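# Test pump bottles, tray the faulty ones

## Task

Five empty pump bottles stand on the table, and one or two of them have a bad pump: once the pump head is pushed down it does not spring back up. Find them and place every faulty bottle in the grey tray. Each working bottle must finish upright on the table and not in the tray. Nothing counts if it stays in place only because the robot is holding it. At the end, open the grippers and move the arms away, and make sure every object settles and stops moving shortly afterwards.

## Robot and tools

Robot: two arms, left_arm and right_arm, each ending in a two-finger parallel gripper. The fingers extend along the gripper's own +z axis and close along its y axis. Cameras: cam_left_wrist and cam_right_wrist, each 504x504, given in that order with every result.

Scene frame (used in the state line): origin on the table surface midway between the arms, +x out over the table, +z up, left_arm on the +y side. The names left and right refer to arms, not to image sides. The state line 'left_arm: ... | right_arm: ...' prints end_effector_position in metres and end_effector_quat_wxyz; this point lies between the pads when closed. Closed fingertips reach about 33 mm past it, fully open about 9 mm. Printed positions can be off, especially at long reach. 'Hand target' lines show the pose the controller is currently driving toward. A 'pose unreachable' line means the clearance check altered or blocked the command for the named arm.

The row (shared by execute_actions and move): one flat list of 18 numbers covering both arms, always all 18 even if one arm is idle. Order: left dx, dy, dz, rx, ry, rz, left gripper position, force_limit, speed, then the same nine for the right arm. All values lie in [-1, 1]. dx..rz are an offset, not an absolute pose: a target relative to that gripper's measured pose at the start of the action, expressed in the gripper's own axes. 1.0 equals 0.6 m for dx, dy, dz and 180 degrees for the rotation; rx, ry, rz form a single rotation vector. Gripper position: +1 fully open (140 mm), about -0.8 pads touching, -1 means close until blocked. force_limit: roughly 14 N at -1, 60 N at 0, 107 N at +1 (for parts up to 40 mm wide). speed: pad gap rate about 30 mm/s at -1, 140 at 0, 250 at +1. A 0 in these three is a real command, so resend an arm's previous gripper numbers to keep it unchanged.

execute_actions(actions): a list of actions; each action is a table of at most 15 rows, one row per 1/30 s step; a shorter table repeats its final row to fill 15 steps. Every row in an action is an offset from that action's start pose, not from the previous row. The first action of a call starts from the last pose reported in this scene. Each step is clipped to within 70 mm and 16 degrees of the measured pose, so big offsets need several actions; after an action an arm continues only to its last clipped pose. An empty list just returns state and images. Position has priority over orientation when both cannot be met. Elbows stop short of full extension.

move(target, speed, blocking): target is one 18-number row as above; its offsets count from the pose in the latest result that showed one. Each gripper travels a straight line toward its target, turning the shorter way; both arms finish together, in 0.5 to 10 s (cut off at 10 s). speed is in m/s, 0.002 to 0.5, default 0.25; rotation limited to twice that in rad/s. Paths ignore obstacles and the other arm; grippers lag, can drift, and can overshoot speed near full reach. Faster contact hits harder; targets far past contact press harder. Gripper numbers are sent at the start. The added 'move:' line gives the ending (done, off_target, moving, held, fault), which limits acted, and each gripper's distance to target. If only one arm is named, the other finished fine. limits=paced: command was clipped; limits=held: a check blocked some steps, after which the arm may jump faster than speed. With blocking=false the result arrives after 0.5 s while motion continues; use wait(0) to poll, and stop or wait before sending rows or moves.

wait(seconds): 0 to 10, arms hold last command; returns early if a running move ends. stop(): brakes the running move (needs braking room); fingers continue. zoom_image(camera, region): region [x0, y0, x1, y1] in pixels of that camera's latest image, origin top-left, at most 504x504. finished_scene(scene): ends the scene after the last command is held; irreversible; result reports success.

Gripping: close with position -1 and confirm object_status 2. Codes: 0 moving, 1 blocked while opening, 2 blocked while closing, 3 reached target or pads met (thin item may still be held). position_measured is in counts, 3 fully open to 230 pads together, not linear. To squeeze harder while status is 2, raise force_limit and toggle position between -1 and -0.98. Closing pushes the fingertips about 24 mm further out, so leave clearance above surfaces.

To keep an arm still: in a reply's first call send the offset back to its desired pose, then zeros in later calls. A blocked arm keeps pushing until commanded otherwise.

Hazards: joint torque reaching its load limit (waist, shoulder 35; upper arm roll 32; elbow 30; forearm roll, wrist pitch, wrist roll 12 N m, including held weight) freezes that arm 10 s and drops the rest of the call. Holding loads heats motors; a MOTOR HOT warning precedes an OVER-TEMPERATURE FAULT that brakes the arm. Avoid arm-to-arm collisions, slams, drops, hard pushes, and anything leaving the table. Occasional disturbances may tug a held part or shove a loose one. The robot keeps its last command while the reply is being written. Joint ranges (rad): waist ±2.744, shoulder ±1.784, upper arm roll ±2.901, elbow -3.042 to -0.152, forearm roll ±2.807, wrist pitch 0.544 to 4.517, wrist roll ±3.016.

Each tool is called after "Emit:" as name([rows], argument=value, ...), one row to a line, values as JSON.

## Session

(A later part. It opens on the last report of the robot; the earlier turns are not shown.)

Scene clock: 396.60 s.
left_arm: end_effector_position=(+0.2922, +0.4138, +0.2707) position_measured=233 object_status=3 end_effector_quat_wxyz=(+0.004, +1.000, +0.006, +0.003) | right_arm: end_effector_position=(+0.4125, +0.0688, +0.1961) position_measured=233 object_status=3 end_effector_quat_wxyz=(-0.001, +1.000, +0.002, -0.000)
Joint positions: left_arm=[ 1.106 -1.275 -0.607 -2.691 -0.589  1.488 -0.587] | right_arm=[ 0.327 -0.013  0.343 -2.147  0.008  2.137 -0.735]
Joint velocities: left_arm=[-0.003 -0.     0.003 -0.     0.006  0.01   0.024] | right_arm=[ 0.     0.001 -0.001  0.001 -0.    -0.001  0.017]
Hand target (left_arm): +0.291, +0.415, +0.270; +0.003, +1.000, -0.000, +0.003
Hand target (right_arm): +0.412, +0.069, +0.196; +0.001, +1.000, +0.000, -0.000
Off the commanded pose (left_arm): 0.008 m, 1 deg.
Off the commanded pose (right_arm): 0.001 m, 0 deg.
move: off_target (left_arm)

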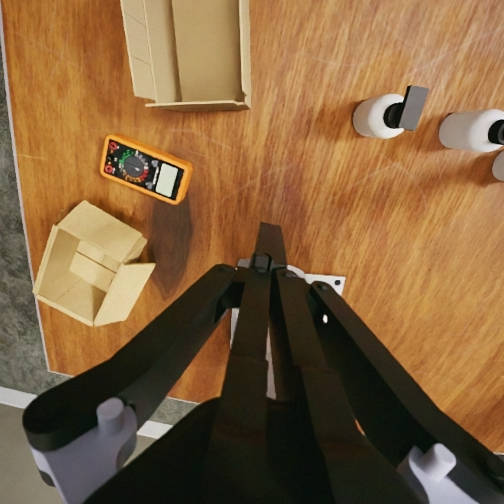

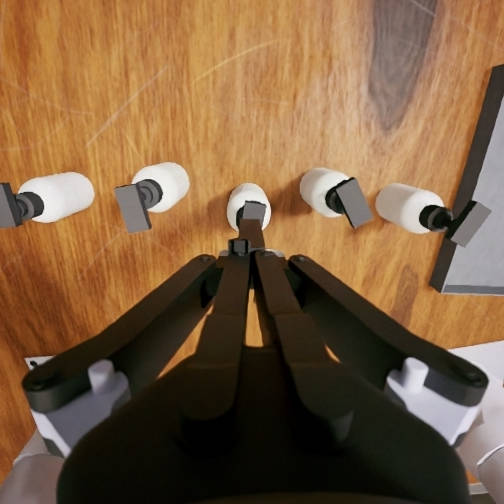

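Emit:
move(target=[-0.118,-0.222,-0.05,0,0,0,-1,0,1, -0.008,-0.002,0.0735,0,0,0.001,-1,0,1], speed=0.21)

Emit:
move(target=[-0.118,-0.222,-0.05,0,0,0,-1,0,1, 0,0,-0.075,0,0,0,-1,0,1], speed=0.3)

Scene clock: 405.27 s.
left_arm: end_effector_position=(+0.2207, +0.5417, +0.3006) position_measured=233 object_status=3 end_effector_quat_wxyz=(+0.006, +1.000, +0.013, +0.005) | right_arm: end_effector_position=(+0.4114, +0.0723, +0.1590) position_measured=233 object_status=3 end_effector_quat_wxyz=(-0.006, +1.000, +0.001, +0.004)
Joint positions: left_arm=[ 1.255 -1.008 -0.351 -2.621 -0.31   1.63  -0.371] | right_arm=[ 0.335  0.03   0.344 -2.203 -0.01   2.246 -0.713]
Joint velocities: left_arm=[-0.008  0.002  0.005 -0.     0.007  0.007  0.022] | right_arm=[-0.    -0.    -0.002 -0.001 -0.     0.003  0.005]
Hand target (left_arm): +0.221, +0.544, +0.302; +0.003, +1.000, +0.006, +0.005
Hand target (right_arm): +0.408, +0.070, +0.152; -0.001, +1.000, +0.001, +0.000
Off the commanded pose (left_arm): 0.005 m, 1 deg.
Off the commanded pose (right_arm): 0.008 m, 1 deg.
move: off_target (left_arm, right_arm)

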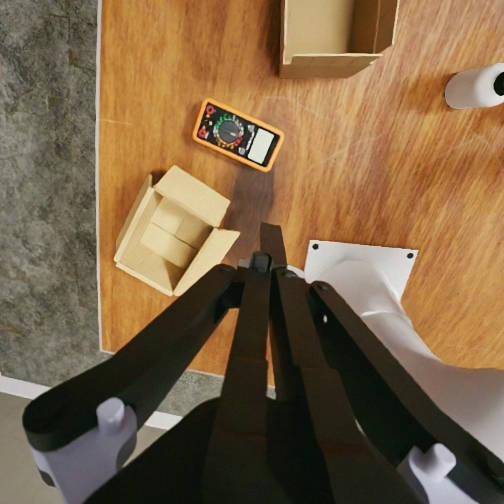

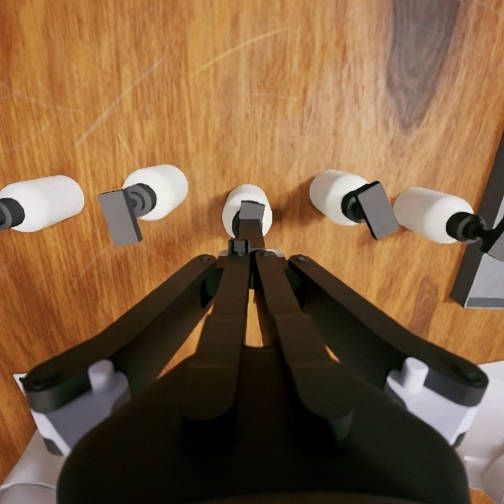

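Scene clock: 406.50 s.
left_arm: end_effector_position=(+0.1476, +0.6694, +0.3310) position_measured=233 object_status=3 end_effector_quat_wxyz=(+0.008, +1.000, +0.020, +0.007) | right_arm: end_effector_position=(+0.4105, +0.0728, +0.2033) position_measured=233 object_status=3 end_effector_quat_wxyz=(-0.006, +1.000, +0.001, +0.006)
Joint positions: left_arm=[ 1.372 -0.66  -0.171 -2.389 -0.123  1.722 -0.213] | right_arm=[ 0.334 -0.029  0.344 -2.149  0.011  2.139 -0.726]
Joint velocities: left_arm=[-0.005  0.     0.004 -0.     0.004  0.002  0.023] | right_arm=[-0.001  0.001  0.001  0.    -0.    -0.005 -0.003]
Hand target (left_arm): +0.147, +0.672, +0.332; +0.006, +1.000, +0.013, +0.006
Hand target (right_arm): +0.411, +0.072, +0.204; -0.006, +1.000, +0.001, +0.004
Off the commanded pose (left_arm): 0.005 m, 1 deg.
Off the commanded pose (right_arm): 0.001 m, 0 deg.
move: off_target (left_arm)

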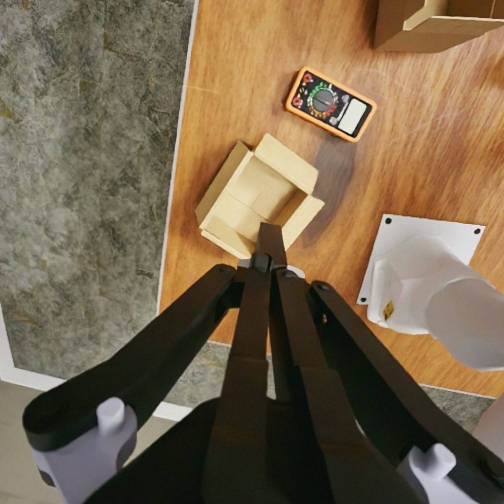

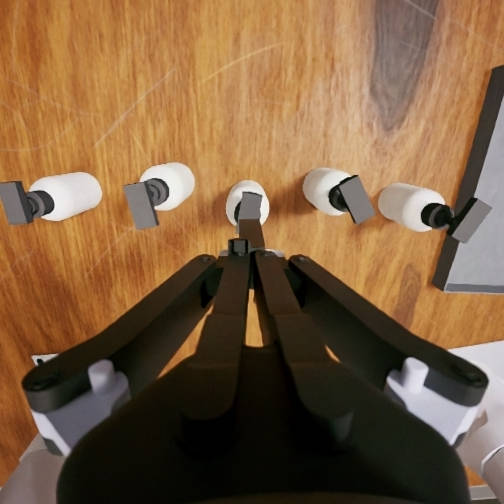

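Emit:
zoom_image(camera="cam_right_wrist", region=[200, 160, 310, 270])

Emit:
zoom_image(camera="cam_right_wrist", region=[0, 145, 210, 255])

Region (200, 160, 310, 270) of cam_right_wrist's 504x504 image, scaled by 4.582, with more detail than that image has.

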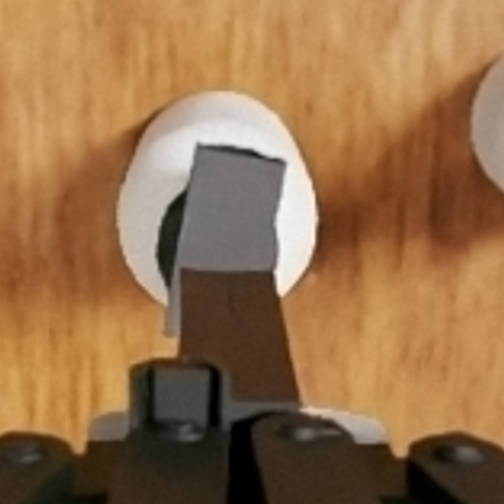

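Region (0, 145, 210, 255) of cam_right_wrist's 504x504 image, scaled by 2.400, with more detail than that image has; it fills the top 264 rows of this view, and the rest is white.

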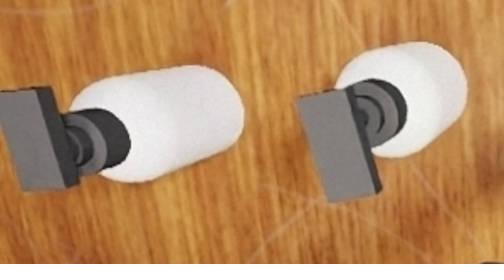

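Emit:
move(target=[0.449,0.133,0,0.005,-0.0045,0.0127,0.1,0,1, 0,-0.006,0.014,-0.0038,-0.0038,0.111,0.05,0,1], speed=0.35)

Scene clock: 480.27 s.
left_arm: end_effector_position=(+0.4135, +0.6048, +0.3300) position_measured=117 object_status=3 end_effector_quat_wxyz=(-0.000, +1.000, -0.005, -0.009) | right_arm: end_effector_position=(+0.4114, +0.0761, +0.1950) position_measured=123 object_status=3 end_effector_quat_wxyz=(-0.003, +0.986, -0.169, -0.002)
Joint positions: left_arm=[ 1.412 -0.458 -0.77  -2.104 -0.303  1.743 -0.667] | right_arm=[ 0.336  0.002  0.344 -2.133  0.006  2.138 -0.38 ]
Joint velocities: left_arm=[-0.     0.    -0.001  0.001 -0.    -0.003 -0.028] | right_arm=[ 0.    -0.001 -0.001 -0.    -0.003  0.     0.025]
Hand target (left_arm): +0.414, +0.604, +0.331; -0.000, +1.000, +0.002, -0.009
Hand target (right_arm): +0.411, +0.076, +0.195; -0.001, +0.985, -0.173, -0.001
Off the commanded pose (left_arm): 0.010 m, 1 deg.
Off the commanded pose (right_arm): 0.001 m, 0 deg.
move: off_target (left_arm)

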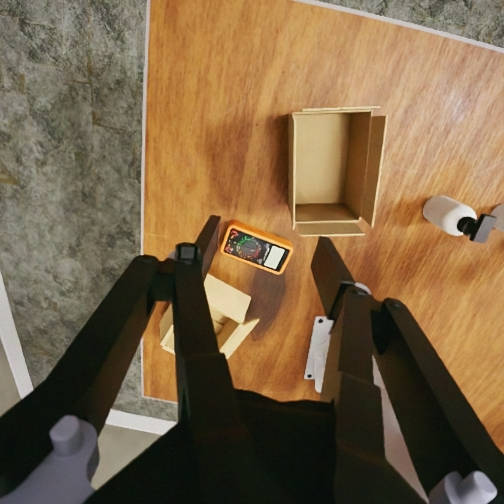

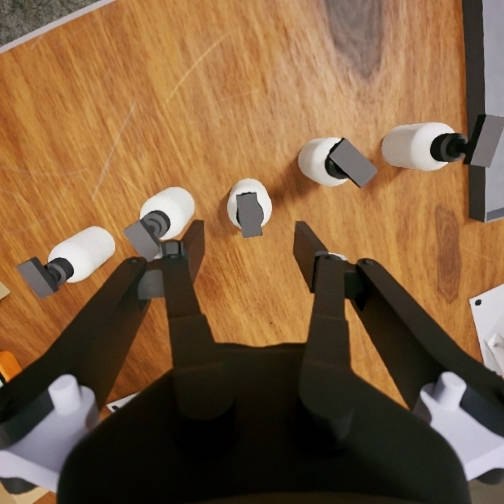

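Emit:
zoom_image(camera="cam_right_wrist", region=[120, 130, 390, 290])

Emit:
zoom_image(camera="cam_right_wrist", region=[200, 160, 310, 270])

Region (120, 130, 390, 290) of cam_right_wrist's 504x504 image, scaled by 1.867, with more detail than that image has; it fills the top 299 rows of this view, and the rest is white.

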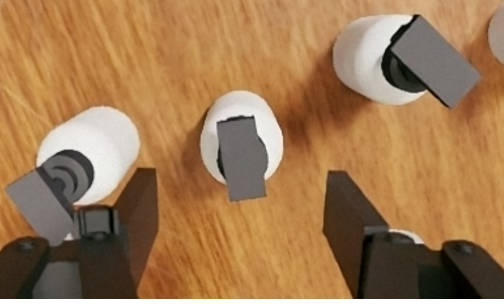

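Region (200, 160, 310, 270) of cam_right_wrist's 504x504 image, scaled by 4.582, with more detail than that image has.

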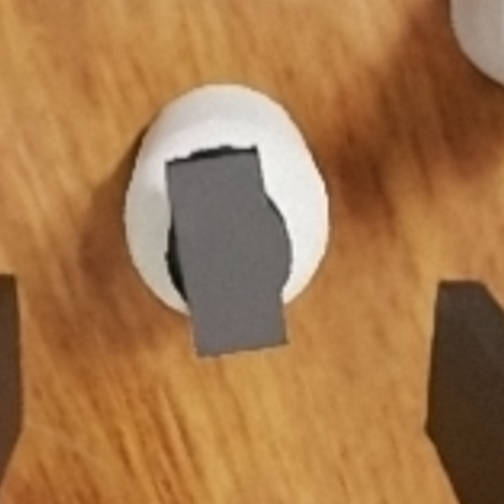

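Emit:
move(target=[-0.005,0.308,0.1,0,0.0057,-0.003,0.1,0,1, 0.003,0,0.2167,0,0,0,0.05,0,1], speed=0.22)

Scene clock: 510.43 s.
left_arm: end_effector_position=(+0.4089, +0.4242, +0.2683) position_measured=117 object_status=3 end_effector_quat_wxyz=(-0.003, +1.000, -0.007, +0.002) | right_arm: end_effector_position=(+0.4117, +0.0753, +0.0652) position_measured=123 object_status=3 end_effector_quat_wxyz=(-0.001, +0.986, -0.167, -0.003)
Joint positions: left_arm=[ 1.112 -0.878 -0.796 -2.461 -0.589  1.736 -0.777] | right_arm=[ 0.35   0.212  0.328 -2.246 -0.095  2.443 -0.318]
Joint velocities: left_arm=[-0.001 -0.001  0.001 -0.    -0.004 -0.002 -0.021] | right_arm=[ 0.    -0.    -0.001 -0.    -0.004  0.013  0.014]
Hand target (left_arm): +0.408, +0.423, +0.267; -0.000, +1.000, +0.000, +0.000
Hand target (right_arm): +0.413, +0.076, +0.065; -0.002, +0.986, -0.170, -0.001
Off the commanded pose (left_arm): 0.005 m, 1 deg.
Off the commanded pose (right_arm): 0.001 m, 0 deg.
move: off_target (left_arm)

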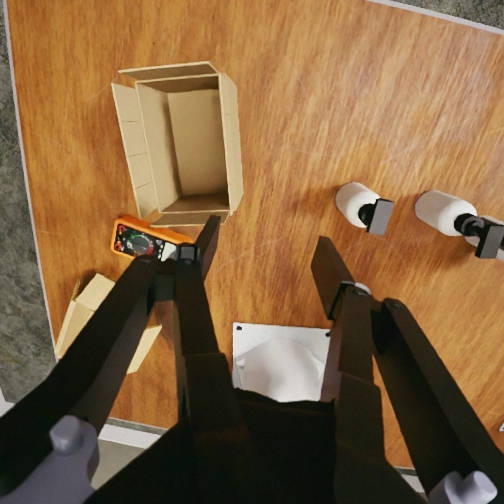

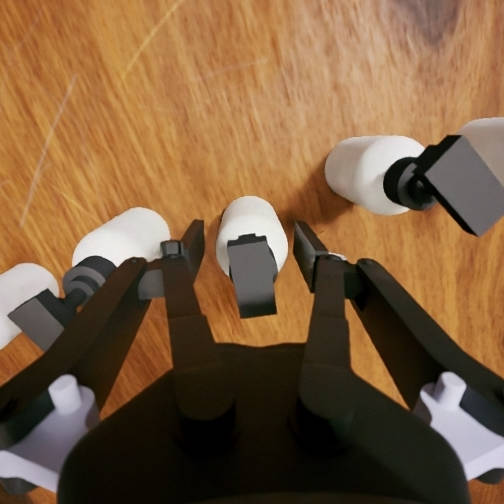

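Emit:
execute_actions([
  [[0,0,0,0,0,0,0.1,0,1, 0,0,0,0,0,0,-1,0,-0.3]],
])

Scene clock: 513.37 s.
left_arm: end_effector_position=(+0.4088, +0.4240, +0.2681) position_measured=117 object_status=3 end_effector_quat_wxyz=(-0.002, +1.000, -0.004, +0.002) | right_arm: end_effector_position=(+0.4124, +0.0759, +0.0657) position_measured=159 object_status=2 end_effector_quat_wxyz=(-0.002, +0.986, -0.169, -0.003)
Joint positions: left_arm=[ 1.112 -0.878 -0.796 -2.461 -0.59   1.735 -0.783] | right_arm=[ 0.35   0.211  0.328 -2.246 -0.095  2.445 -0.314]
Joint velocities: left_arm=[ 0.001 -0.     0.    -0.001  0.002  0.     0.002] | right_arm=[-0.001 -0.     0.    -0.001  0.     0.002 -0.001]
Hand target (left_arm): +0.409, +0.424, +0.268; -0.003, +1.000, -0.007, +0.002
Hand target (right_arm): +0.412, +0.075, +0.065; -0.001, +0.986, -0.167, -0.003
Off the commanded pose (left_arm): 0.000 m, 0 deg.
Off the commanded pose (right_arm): 0.001 m, 0 deg.

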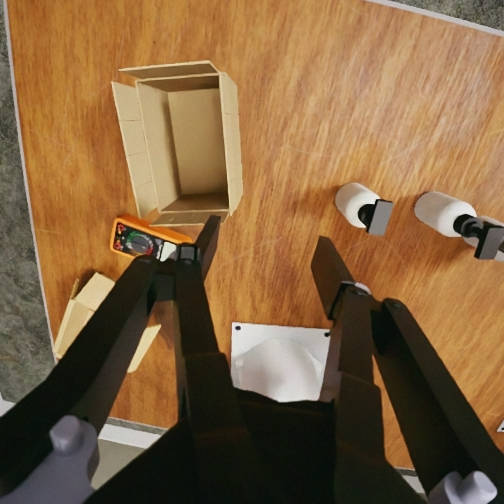

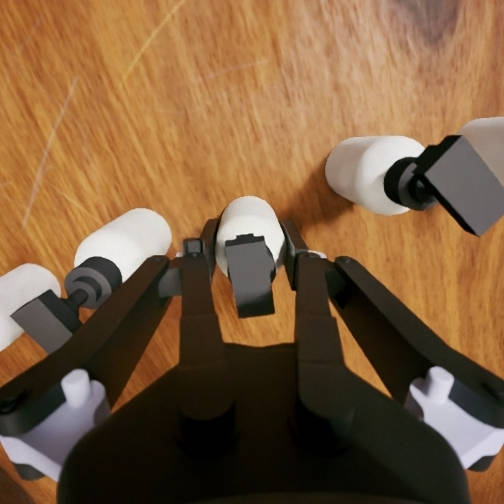

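Emit:
move(target=[0.008,0.215,0.122,-0.0013,-0.0013,-0.0025,0.1,0,1, 0.178,-0.0347,-0.1155,0,0,0,-1,0,-0.3], speed=0.22)

Scene clock: 529.47 s.
left_arm: end_effector_position=(+0.4136, +0.2992, +0.1940) position_measured=117 object_status=3 end_effector_quat_wxyz=(-0.003, +1.000, -0.007, -0.000) | right_arm: end_effector_position=(+0.5206, +0.0595, +0.1345) position_measured=159 object_status=2 end_effector_quat_wxyz=(-0.004, +0.985, -0.175, -0.002)
Joint positions: left_arm=[ 0.943 -1.051 -1.018 -2.583 -0.844  1.754 -0.95 ] | right_arm=[ 0.238  0.272  0.305 -1.953 -0.091  2.215 -0.459]
Joint velocities: left_arm=[ 0.001 -0.002 -0.    -0.001 -0.004  0.001 -0.026] | right_arm=[-0.001 -0.001 -0.     0.     0.002 -0.009 -0.025]
Hand target (left_arm): +0.413, +0.299, +0.193; -0.001, +1.000, +0.001, -0.001
Hand target (right_arm): +0.520, +0.059, +0.134; -0.002, +0.986, -0.168, -0.003
Off the commanded pose (left_arm): 0.004 m, 1 deg.
Off the commanded pose (right_arm): 0.000 m, 1 deg.
move: off_target (left_arm)

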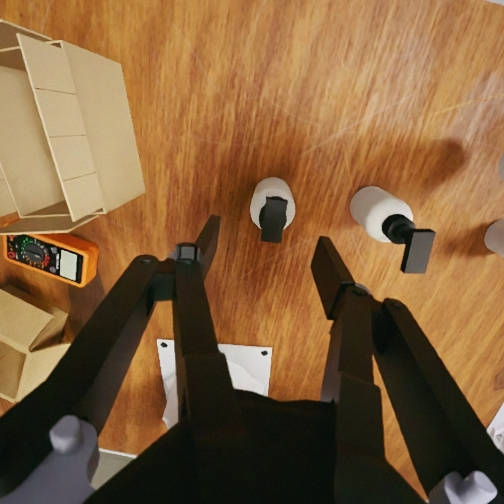

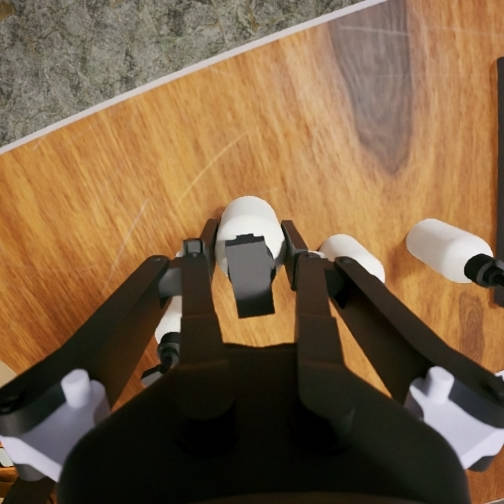

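Emit:
zoom_image(camera="cam_left_wrist", region=[190, 150, 350, 310])

Region (190, 150, 350, 310) of cam_left_wrist's 504x504 image, scaled by 3.150, with more detail than that image has.

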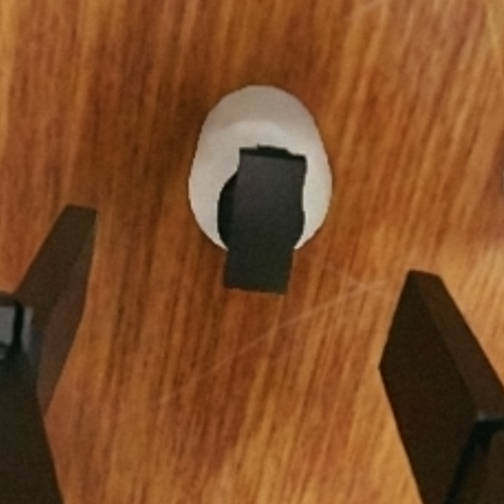

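Emit:
move(target=[-0.003,0.009,0.215,-0.002,0,-0.0045,0.1,0,1, 0.191,0.621,0.016,0,0,0,-1,0,-0.3], speed=0.33)

Scene clock: 540.53 s.
left_arm: end_effector_position=(+0.4121, +0.2991, +0.0669) position_measured=117 object_status=3 end_effector_quat_wxyz=(-0.003, +1.000, +0.003, -0.001) | right_arm: end_effector_position=(+0.4972, -0.3298, +0.1216) position_measured=159 object_status=2 end_effector_quat_wxyz=(-0.003, +0.984, -0.180, -0.003)
Joint positions: left_arm=[ 1.031 -0.987 -1.378 -2.708 -1.134  2.021 -0.884] | right_arm=[-0.075 -0.174 -0.097 -2.544 -0.015  2.366 -1.194]
Joint velocities: left_arm=[0.001 0.001 0.002 0.    0.002 0.001 0.003] | right_arm=[-0.001  0.     0.    -0.     0.002  0.    -0.031]
Hand target (left_arm): +0.412, +0.300, +0.066; -0.002, +1.000, +0.002, +0.000
Hand target (right_arm): +0.498, -0.329, +0.122; -0.005, +0.985, -0.175, -0.002
Off the commanded pose (left_arm): 0.005 m, 1 deg.
Off the commanded pose (right_arm): 0.003 m, 1 deg.
move: off_target (left_arm)

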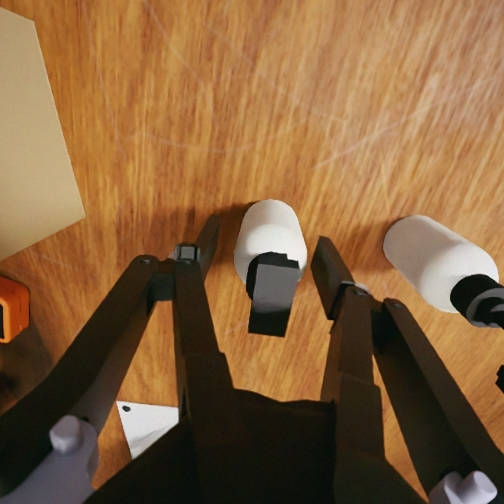

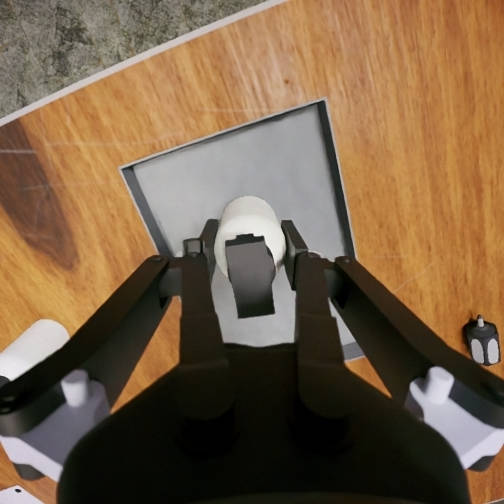

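Emit:
move(target=[0,0.011,0.002,0,0,0,-1,0,-0.8, 0,0,0.0843,0,0,0,-1,0,-0.3], speed=0.1)

Scene clock: 543.80 s.
left_arm: end_effector_position=(+0.4120, +0.2949, +0.0665) position_measured=160 object_status=2 end_effector_quat_wxyz=(-0.004, +1.000, +0.002, -0.001) | right_arm: end_effector_position=(+0.4962, -0.3304, +0.0716) position_measured=159 object_status=2 end_effector_quat_wxyz=(-0.001, +0.984, -0.180, -0.004)
Joint positions: left_arm=[ 1.021 -0.988 -1.381 -2.707 -1.135  2.022 -0.893] | right_arm=[-0.075 -0.066 -0.097 -2.581 -0.005  2.508 -1.204]
Joint velocities: left_arm=[-0.001  0.    -0.    -0.001 -0.    -0.    -0.004] | right_arm=[-0.    -0.     0.001 -0.    -0.001  0.012 -0.   ]
Hand target (left_arm): +0.412, +0.293, +0.066; -0.003, +1.000, +0.003, -0.001
Hand target (right_arm): +0.497, -0.330, +0.071; -0.002, +0.984, -0.180, -0.003
Off the commanded pose (left_arm): 0.002 m, 0 deg.
Off the commanded pose (right_arm): 0.001 m, 0 deg.
move: done

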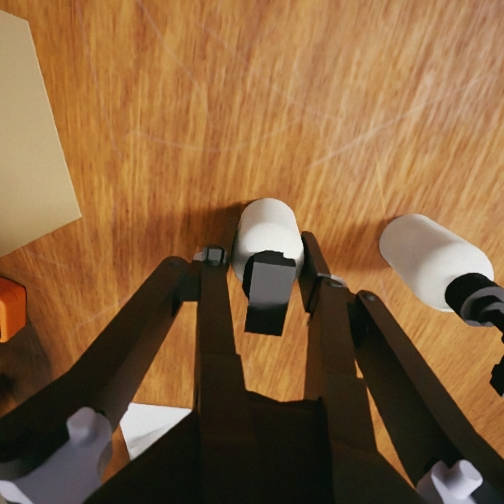

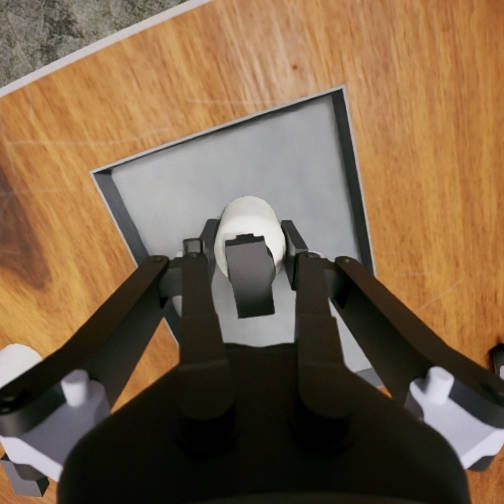

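Emit:
execute_actions([
  [[0,0,0,0,0,0,-1,0,-0.8, 0,0,0.001,0,0,0,-1,0,-0.3],[0,0,0,0,0,0,-1,0,-0.8, 0,0,0.0025,0,0,0,-1,0,-0.3],[0,0,-0.002,0,0,0,-1,0,-0.8, 0,0,0.004,0,0,0,-1,0,-0.3],[0,0,-0.004,0,0,0,-1,0,-0.8, 0,0,0.0055,0,0,0,-1,0,-0.3],[0,0,-0.007,0,0,0,-1,0,-0.8, 0,0,0.0065,0,0,0,-1,0,-0.3],[0,0,-0.011,0,0,0,-1,0,-0.8, 0,0,0.007,0,0,0,-1,0,-0.3],[0,0,-0.016,0,0,0,-1,0,-0.8, 0,0,0.007,0,0,0,-1,0,-0.3],[0,0,-0.021,0,0,0,-1,0,-0.8, 0,0,0.007,0,0,0,-1,0,-0.3],[0,0,-0.026,0,0,0,-1,0,-0.8, 0,0,0.007,0,0,0,0.05,0,0],[0,0,-0.031,0,0,0,-1,0,-0.8, 0,0,0.007,0,0,0,0.05,0,0],[0,0,-0.035,0,0,0,-1,0,-0.8, 0,0,0.007,0,0,0,0.05,0,0],[0,0,-0.038,0,0,0,-1,0,-0.8, 0,0,0.007,0,0,0,0.05,0,0],[0,0,-0.04,0,0,0,-1,0,-0.8, 0,0,0.007,0,0,0,0.05,0,0]],
])

Scene clock: 565.30 s.
left_arm: end_effector_position=(+0.4151, +0.2957, +0.0880) position_measured=160 object_status=2 end_effector_quat_wxyz=(-0.003, +1.000, -0.001, +0.005) | right_arm: end_effector_position=(+0.4961, -0.3306, +0.0683) position_measured=123 object_status=0 end_effector_quat_wxyz=(-0.001, +0.984, -0.180, -0.005)
Joint positions: left_arm=[ 0.992 -1.002 -1.309 -2.699 -1.088  1.987 -0.902] | right_arm=[-0.075 -0.057 -0.097 -2.582 -0.004  2.516 -1.204]
Joint velocities: left_arm=[-0.042 -0.017  0.089  0.014  0.085 -0.076 -0.031] | right_arm=[-0.     0.001  0.     0.    -0.     0.005  0.002]
Hand target (left_arm): +0.412, +0.294, +0.090; -0.003, +1.000, +0.002, -0.001
Hand target (right_arm): +0.496, -0.330, +0.067; -0.001, +0.984, -0.180, -0.004
Off the commanded pose (left_arm): 0.004 m, 1 deg.
Off the commanded pose (right_arm): 0.001 m, 0 deg.

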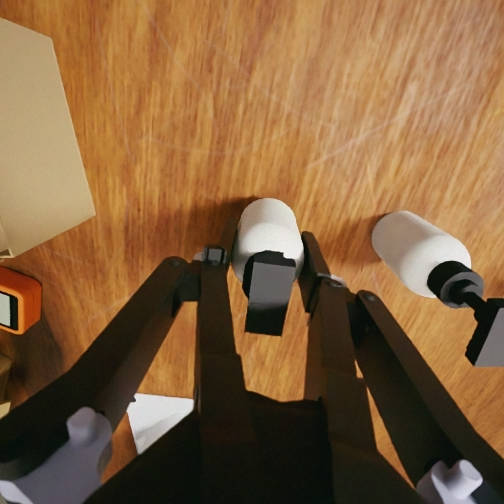

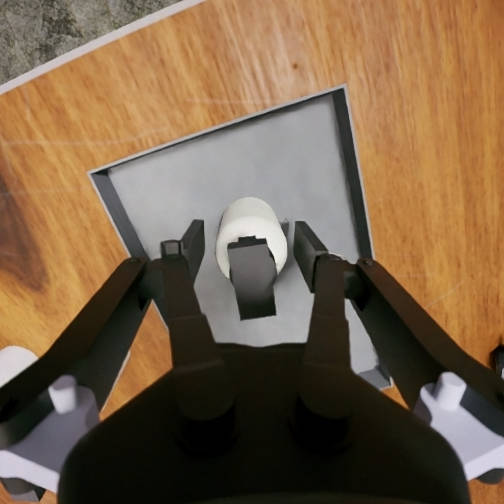

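Emit:
move(target=[-0.005,0,-0.262,-0.002,-0.003,0,-1,0,-0.8, 0,0,-0.195,0,0,0,0.05,0,0], speed=0.3)

Scene clock: 569.03 s.
left_arm: end_effector_position=(+0.4106, +0.2897, +0.2424) position_measured=160 object_status=2 end_effector_quat_wxyz=(+0.004, +1.000, -0.007, +0.001) | right_arm: end_effector_position=(+0.4979, -0.3299, +0.1847) position_measured=123 object_status=3 end_effector_quat_wxyz=(-0.003, +0.984, -0.179, -0.004)
Joint positions: left_arm=[ 0.918 -1.053 -0.912 -2.506 -0.767  1.65  -0.987] | right_arm=[-0.076 -0.275 -0.094 -2.463 -0.022  2.183 -1.192]
Joint velocities: left_arm=[-0.    -0.004  0.     0.001 -0.001 -0.014 -0.008] | right_arm=[ 0.    -0.    -0.001 -0.    -0.001 -0.008  0.001]
Hand target (left_arm): +0.410, +0.289, +0.244; +0.003, +1.000, -0.004, -0.000
Hand target (right_arm): +0.497, -0.330, +0.185; -0.001, +0.984, -0.179, -0.005
Off the commanded pose (left_arm): 0.006 m, 1 deg.
Off the commanded pose (right_arm): 0.001 m, 0 deg.
move: off_target (left_arm)

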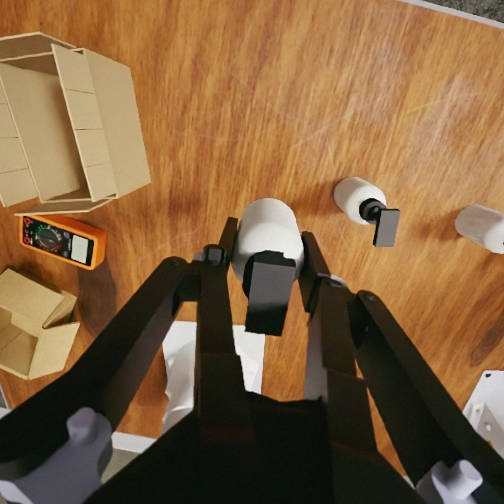

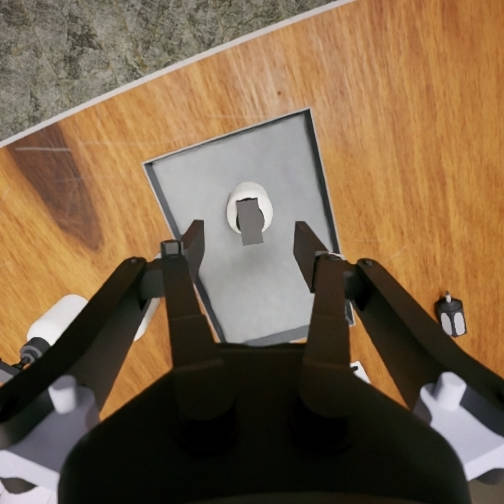

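Emit:
move(target=[-0.029,0.951,-0.006,0.0025,0,0.1625,-1,0,-0.8, -0.139,0.568,-0.192,0,0,0,0.05,0,0], speed=0.3)

Scene clock: 584.93 s.
left_arm: end_effector_position=(+0.3883, -0.2734, +0.2383) position_measured=160 object_status=2 end_effector_quat_wxyz=(-0.011, +0.964, -0.266, -0.005) | right_arm: end_effector_position=(+0.3010, -0.6176, +0.2987) position_measured=123 object_status=3 end_effector_quat_wxyz=(-0.005, +0.983, -0.182, -0.002)
Joint positions: left_arm=[ 1.147 -1.13  -1.562 -1.239 -1.136  1.408 -1.611] | right_arm=[-0.289 -0.713 -0.592 -2.402 -0.374  1.758 -1.714]
Joint velocities: left_arm=[ 0.002  0.    -0.005  0.001  0.    -0.004 -0.035] | right_arm=[-0.001  0.001  0.    -0.001  0.    -0.003 -0.02 ]
Hand target (left_arm): +0.387, -0.274, +0.238; -0.010, +0.966, -0.260, -0.007
Hand target (right_arm): +0.300, -0.619, +0.299; -0.004, +0.984, -0.178, -0.003
Off the commanded pose (left_arm): 0.014 m, 2 deg.
Off the commanded pose (right_arm): 0.003 m, 0 deg.
move: off_target (left_arm)

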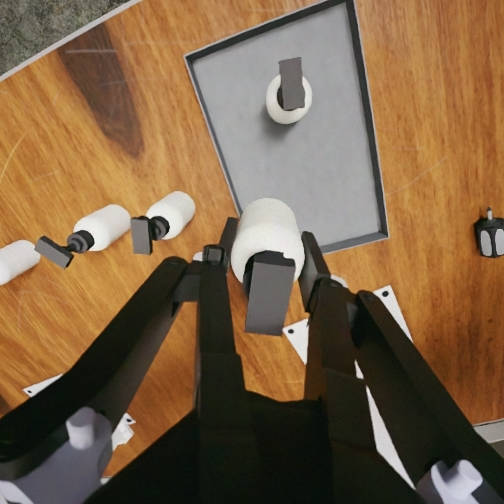

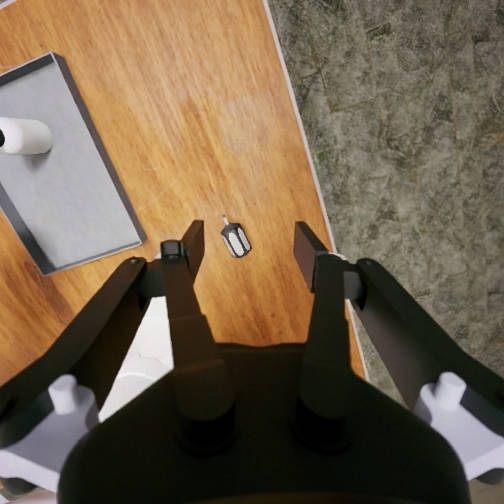

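Emit:
move(target=[0.0255,0.034,0.266,-0.0059,0.0049,0,-1,0,-0.8, 0,0,0,0,0,0,0.05,0,0], speed=0.2)

Scene clock: 594.10 s.
left_arm: end_effector_position=(+0.3926, -0.2926, +0.0781) position_measured=160 object_status=2 end_effector_quat_wxyz=(-0.003, +0.965, -0.262, -0.000) | right_arm: end_effector_position=(+0.3009, -0.6176, +0.2988) position_measured=123 object_status=3 end_effector_quat_wxyz=(-0.005, +0.984, -0.180, -0.002)
Joint positions: left_arm=[ 1.114 -1.316 -1.699 -1.379 -1.29   1.642 -1.575] | right_arm=[-0.289 -0.713 -0.592 -2.402 -0.374  1.757 -1.719]
Joint velocities: left_arm=[ 0.001 -0.001 -0.     0.001  0.     0.01   0.006] | right_arm=[-0.001 -0.     0.    -0.    -0.001 -0.002  0.001]
Hand target (left_arm): +0.394, -0.294, +0.079; -0.000, +0.964, -0.265, +0.002
Hand target (right_arm): +0.301, -0.618, +0.299; -0.005, +0.983, -0.182, -0.002
Off the commanded pose (left_arm): 0.003 m, 1 deg.
Off the commanded pose (right_arm): 0.000 m, 0 deg.
move: done

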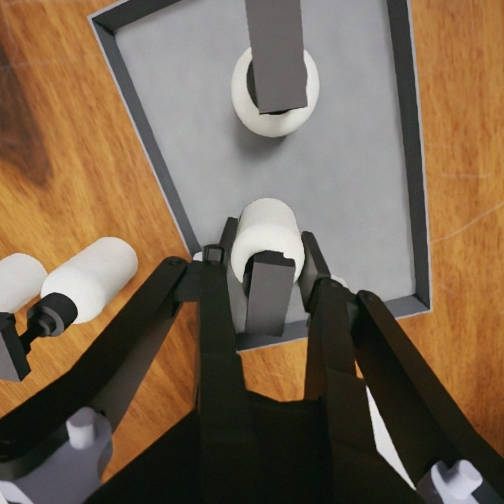

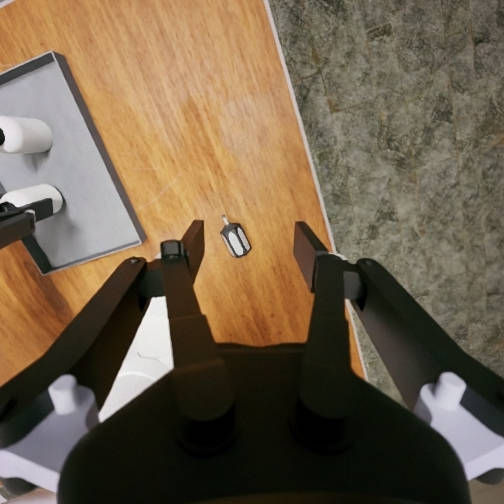

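Emit:
execute_actions([
  [[0,0,0.001,0,0,0,-1,0,-0.8, 0,0,0,0,0,0,0.05,0,0],[0,0,0.003,0,0,0,-1,0,-0.8, 0,0,0,0,0,0,0.05,0,0],[0,0,0.0055,0,0,0,-1,0,-0.8, 0,0,0,0,0,0,0.05,0,0],[0,0,0.008,0,0,0,-1,0,-0.8, 0,0,0,0,0,0,0.05,0,0],[0,0,0.0105,0,0,0,-1,0,-0.8, 0,0,0,0,0,0,0.05,0,0],[0,0,0.013,0,0,0,-1,0,-0.8, 0,0,0,0,0,0,0.05,0,0],[0,0,0.015,0,0,0,-1,0,-0.8, 0,0,0,0,0,0,0.05,0,0],[0,0,0.016,0,0,0,-1,0,-0.8, 0,0,0,0,0,0,0.05,0,0]],
])

Scene clock: 598.90 s.
left_arm: end_effector_position=(+0.3918, -0.2922, +0.0694) position_measured=160 object_status=2 end_effector_quat_wxyz=(-0.005, +0.965, -0.263, -0.001) | right_arm: end_effector_position=(+0.3009, -0.6176, +0.2988) position_measured=123 object_status=3 end_effector_quat_wxyz=(-0.005, +0.984, -0.180, -0.002)
Joint positions: left_arm=[ 1.114 -1.325 -1.708 -1.381 -1.294  1.65  -1.573] | right_arm=[-0.289 -0.713 -0.592 -2.402 -0.374  1.757 -1.719]
Joint velocities: left_arm=[ 0.002  0.    -0.001  0.    -0.004  0.008  0.   ] | right_arm=[-0.     0.002 -0.001  0.    -0.001  0.001  0.001]
Hand target (left_arm): +0.393, -0.293, +0.069; -0.003, +0.965, -0.262, -0.000
Hand target (right_arm): +0.301, -0.618, +0.299; -0.005, +0.984, -0.180, -0.002
Off the commanded pose (left_arm): 0.001 m, 0 deg.
Off the commanded pose (right_arm): 0.000 m, 0 deg.

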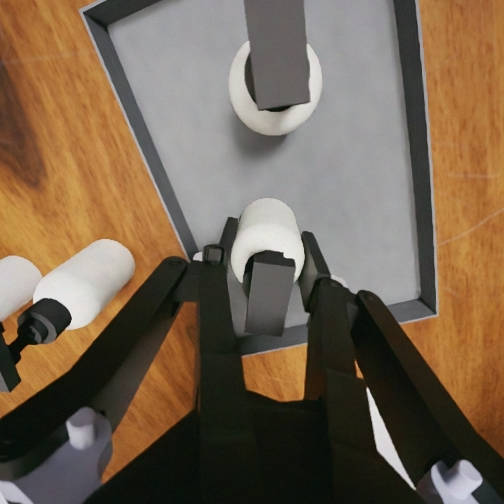

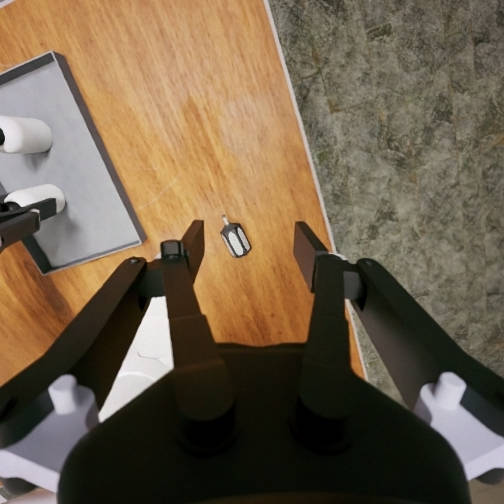

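Emit:
execute_actions([
  [[0,0,0.002,0,0,0,-1,0,-0.8, 0,0,0,0,0,0,0.05,0,0],[0,0,0.0035,0,0,0,-1,0,-0.8, 0,0,0,0,0,0,0.05,0,0],[0,0,0.005,0,0,0,-1,0,-0.8, 0,0,0,0,0,0,0.05,0,0],[0,0,0.006,0,0,0,-1,0,-0.8, 0,0,0,0,0,0,0.05,0,0],[0,0,0.007,0,0,0,-1,0,-0.8, 0,0,0,0,0,0,0.05,0,0],[0,0,0.007,0,0,0,-1,0,-0.8, 0,0,0,0,0,0,0.05,0,0],[0,0,0.007,0,0,0,-1,0,-0.8, 0,0,0,0,0,0,0.05,0,0],[0,0,0.007,0,0,0,-1,0,-0.8, 0,0,0,0,0,0,0.05,0,0],[0,0,0.007,0,0,0,0.05,0,0, 0,0,0,0,0,0,0.05,0,0]],
])

Emit:
move(target=[0,0,-0.27,0,0,0,0.05,0,0, 0,0,0,0,0,0,0.05,0,0], speed=0.25)

Scene clock: 603.73 s.
left_arm: end_effector_position=(+0.3914, -0.2922, +0.0670) position_measured=123 object_status=0 end_effector_quat_wxyz=(-0.005, +0.965, -0.263, -0.001) | right_arm: end_effector_position=(+0.3009, -0.6176, +0.2988) position_measured=123 object_status=3 end_effector_quat_wxyz=(-0.005, +0.984, -0.180, -0.002)
Joint positions: left_arm=[ 1.114 -1.327 -1.711 -1.381 -1.295  1.653 -1.573] | right_arm=[-0.289 -0.713 -0.592 -2.402 -0.374  1.757 -1.719]
Joint velocities: left_arm=[-0.001 -0.002 -0.004  0.001  0.001  0.    -0.   ] | right_arm=[ 0.    -0.001 -0.     0.    -0.001 -0.001  0.   ]
Hand target (left_arm): +0.392, -0.292, +0.065; -0.005, +0.965, -0.263, -0.001
Hand target (right_arm): +0.301, -0.618, +0.299; -0.005, +0.984, -0.180, -0.002
Off the commanded pose (left_arm): 0.002 m, 0 deg.
Off the commanded pose (right_arm): 0.000 m, 0 deg.

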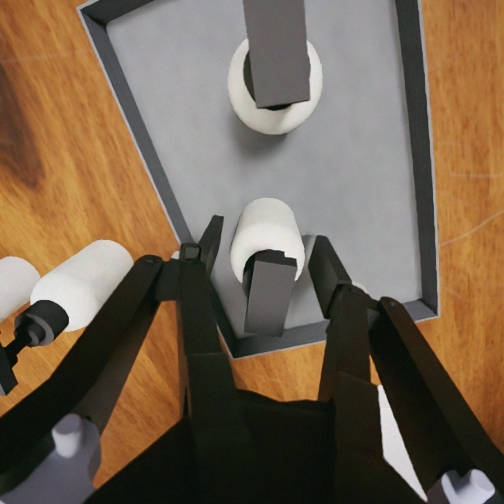

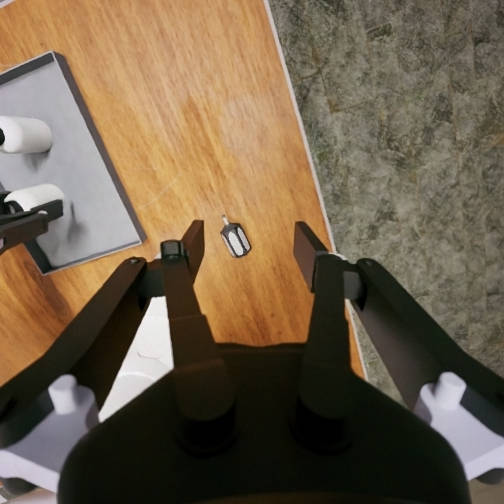

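Scene clock: 605.10 s.
left_arm: end_effector_position=(+0.3888, -0.2958, +0.2288) position_measured=123 object_status=3 end_effector_quat_wxyz=(-0.002, +0.963, -0.269, -0.002) | right_arm: end_effector_position=(+0.3009, -0.6176, +0.2988) position_measured=123 object_status=3 end_effector_quat_wxyz=(-0.005, +0.984, -0.180, -0.002)
Joint positions: left_arm=[ 1.19  -1.148 -1.592 -1.167 -1.168  1.422 -1.645] | right_arm=[-0.289 -0.713 -0.592 -2.402 -0.374  1.757 -1.719]
Joint velocities: left_arm=[ 0.    -0.002  0.001  0.002  0.    -0.012 -0.013] | right_arm=[ 0.     0.001 -0.001 -0.001 -0.    -0.001 -0.   ]
Hand target (left_arm): +0.388, -0.294, +0.228; -0.005, +0.964, -0.265, -0.003
Hand target (right_arm): +0.301, -0.618, +0.299; -0.005, +0.984, -0.180, -0.002
Off the commanded pose (left_arm): 0.003 m, 1 deg.
Off the commanded pose (right_arm): 0.000 m, 0 deg.
move: done

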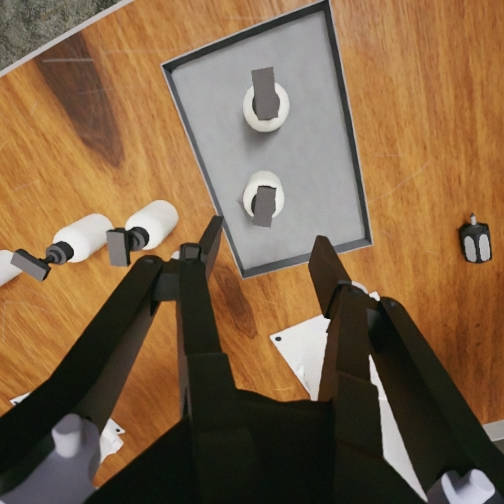

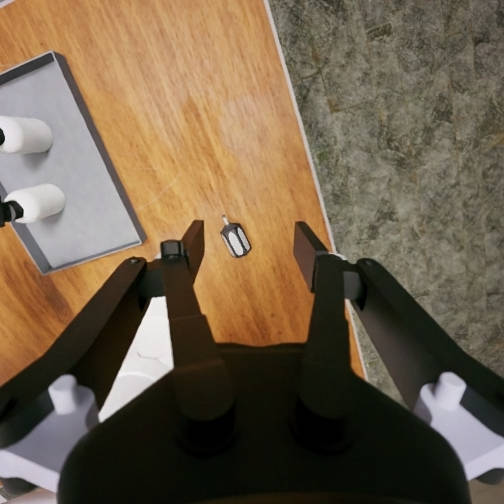

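Emit:
move(target=[-0.339,-0.274,-0.118,0,0,0,0.05,0,0, 0,0,0,0,0,0,0.05,0,0], speed=0.35)

Scene clock: 609.63 s.
left_arm: end_effector_position=(+0.2955, -0.0538, +0.3001) position_measured=123 object_status=3 end_effector_quat_wxyz=(+0.005, +0.965, -0.264, -0.002) | right_arm: end_effector_position=(+0.3009, -0.6176, +0.2988) position_measured=123 object_status=3 end_effector_quat_wxyz=(-0.005, +0.984, -0.180, -0.002)
Joint positions: left_arm=[ 0.456 -1.099 -1.051 -2.115 -0.907  1.424 -1.29 ] | right_arm=[-0.289 -0.713 -0.592 -2.402 -0.374  1.757 -1.719]
Joint velocities: left_arm=[ 0.     0.     0.001 -0.001 -0.001  0.003  0.029] | right_arm=[-0.001 -0.001 -0.     0.001  0.001 -0.    -0.001]
Hand target (left_arm): +0.297, -0.052, +0.300; +0.005, +0.963, -0.269, -0.001
Hand target (right_arm): +0.301, -0.618, +0.299; -0.005, +0.984, -0.180, -0.002
Off the commanded pose (left_arm): 0.006 m, 1 deg.
Off the commanded pose (right_arm): 0.000 m, 0 deg.
move: off_target (left_arm)

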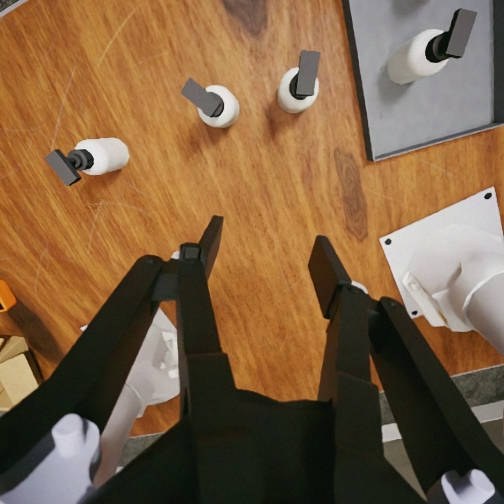

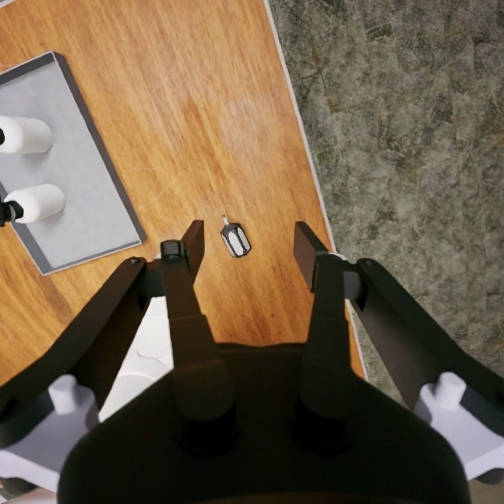

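Emit:
finished_scene(scene=1)

The scene is finished: the task was done.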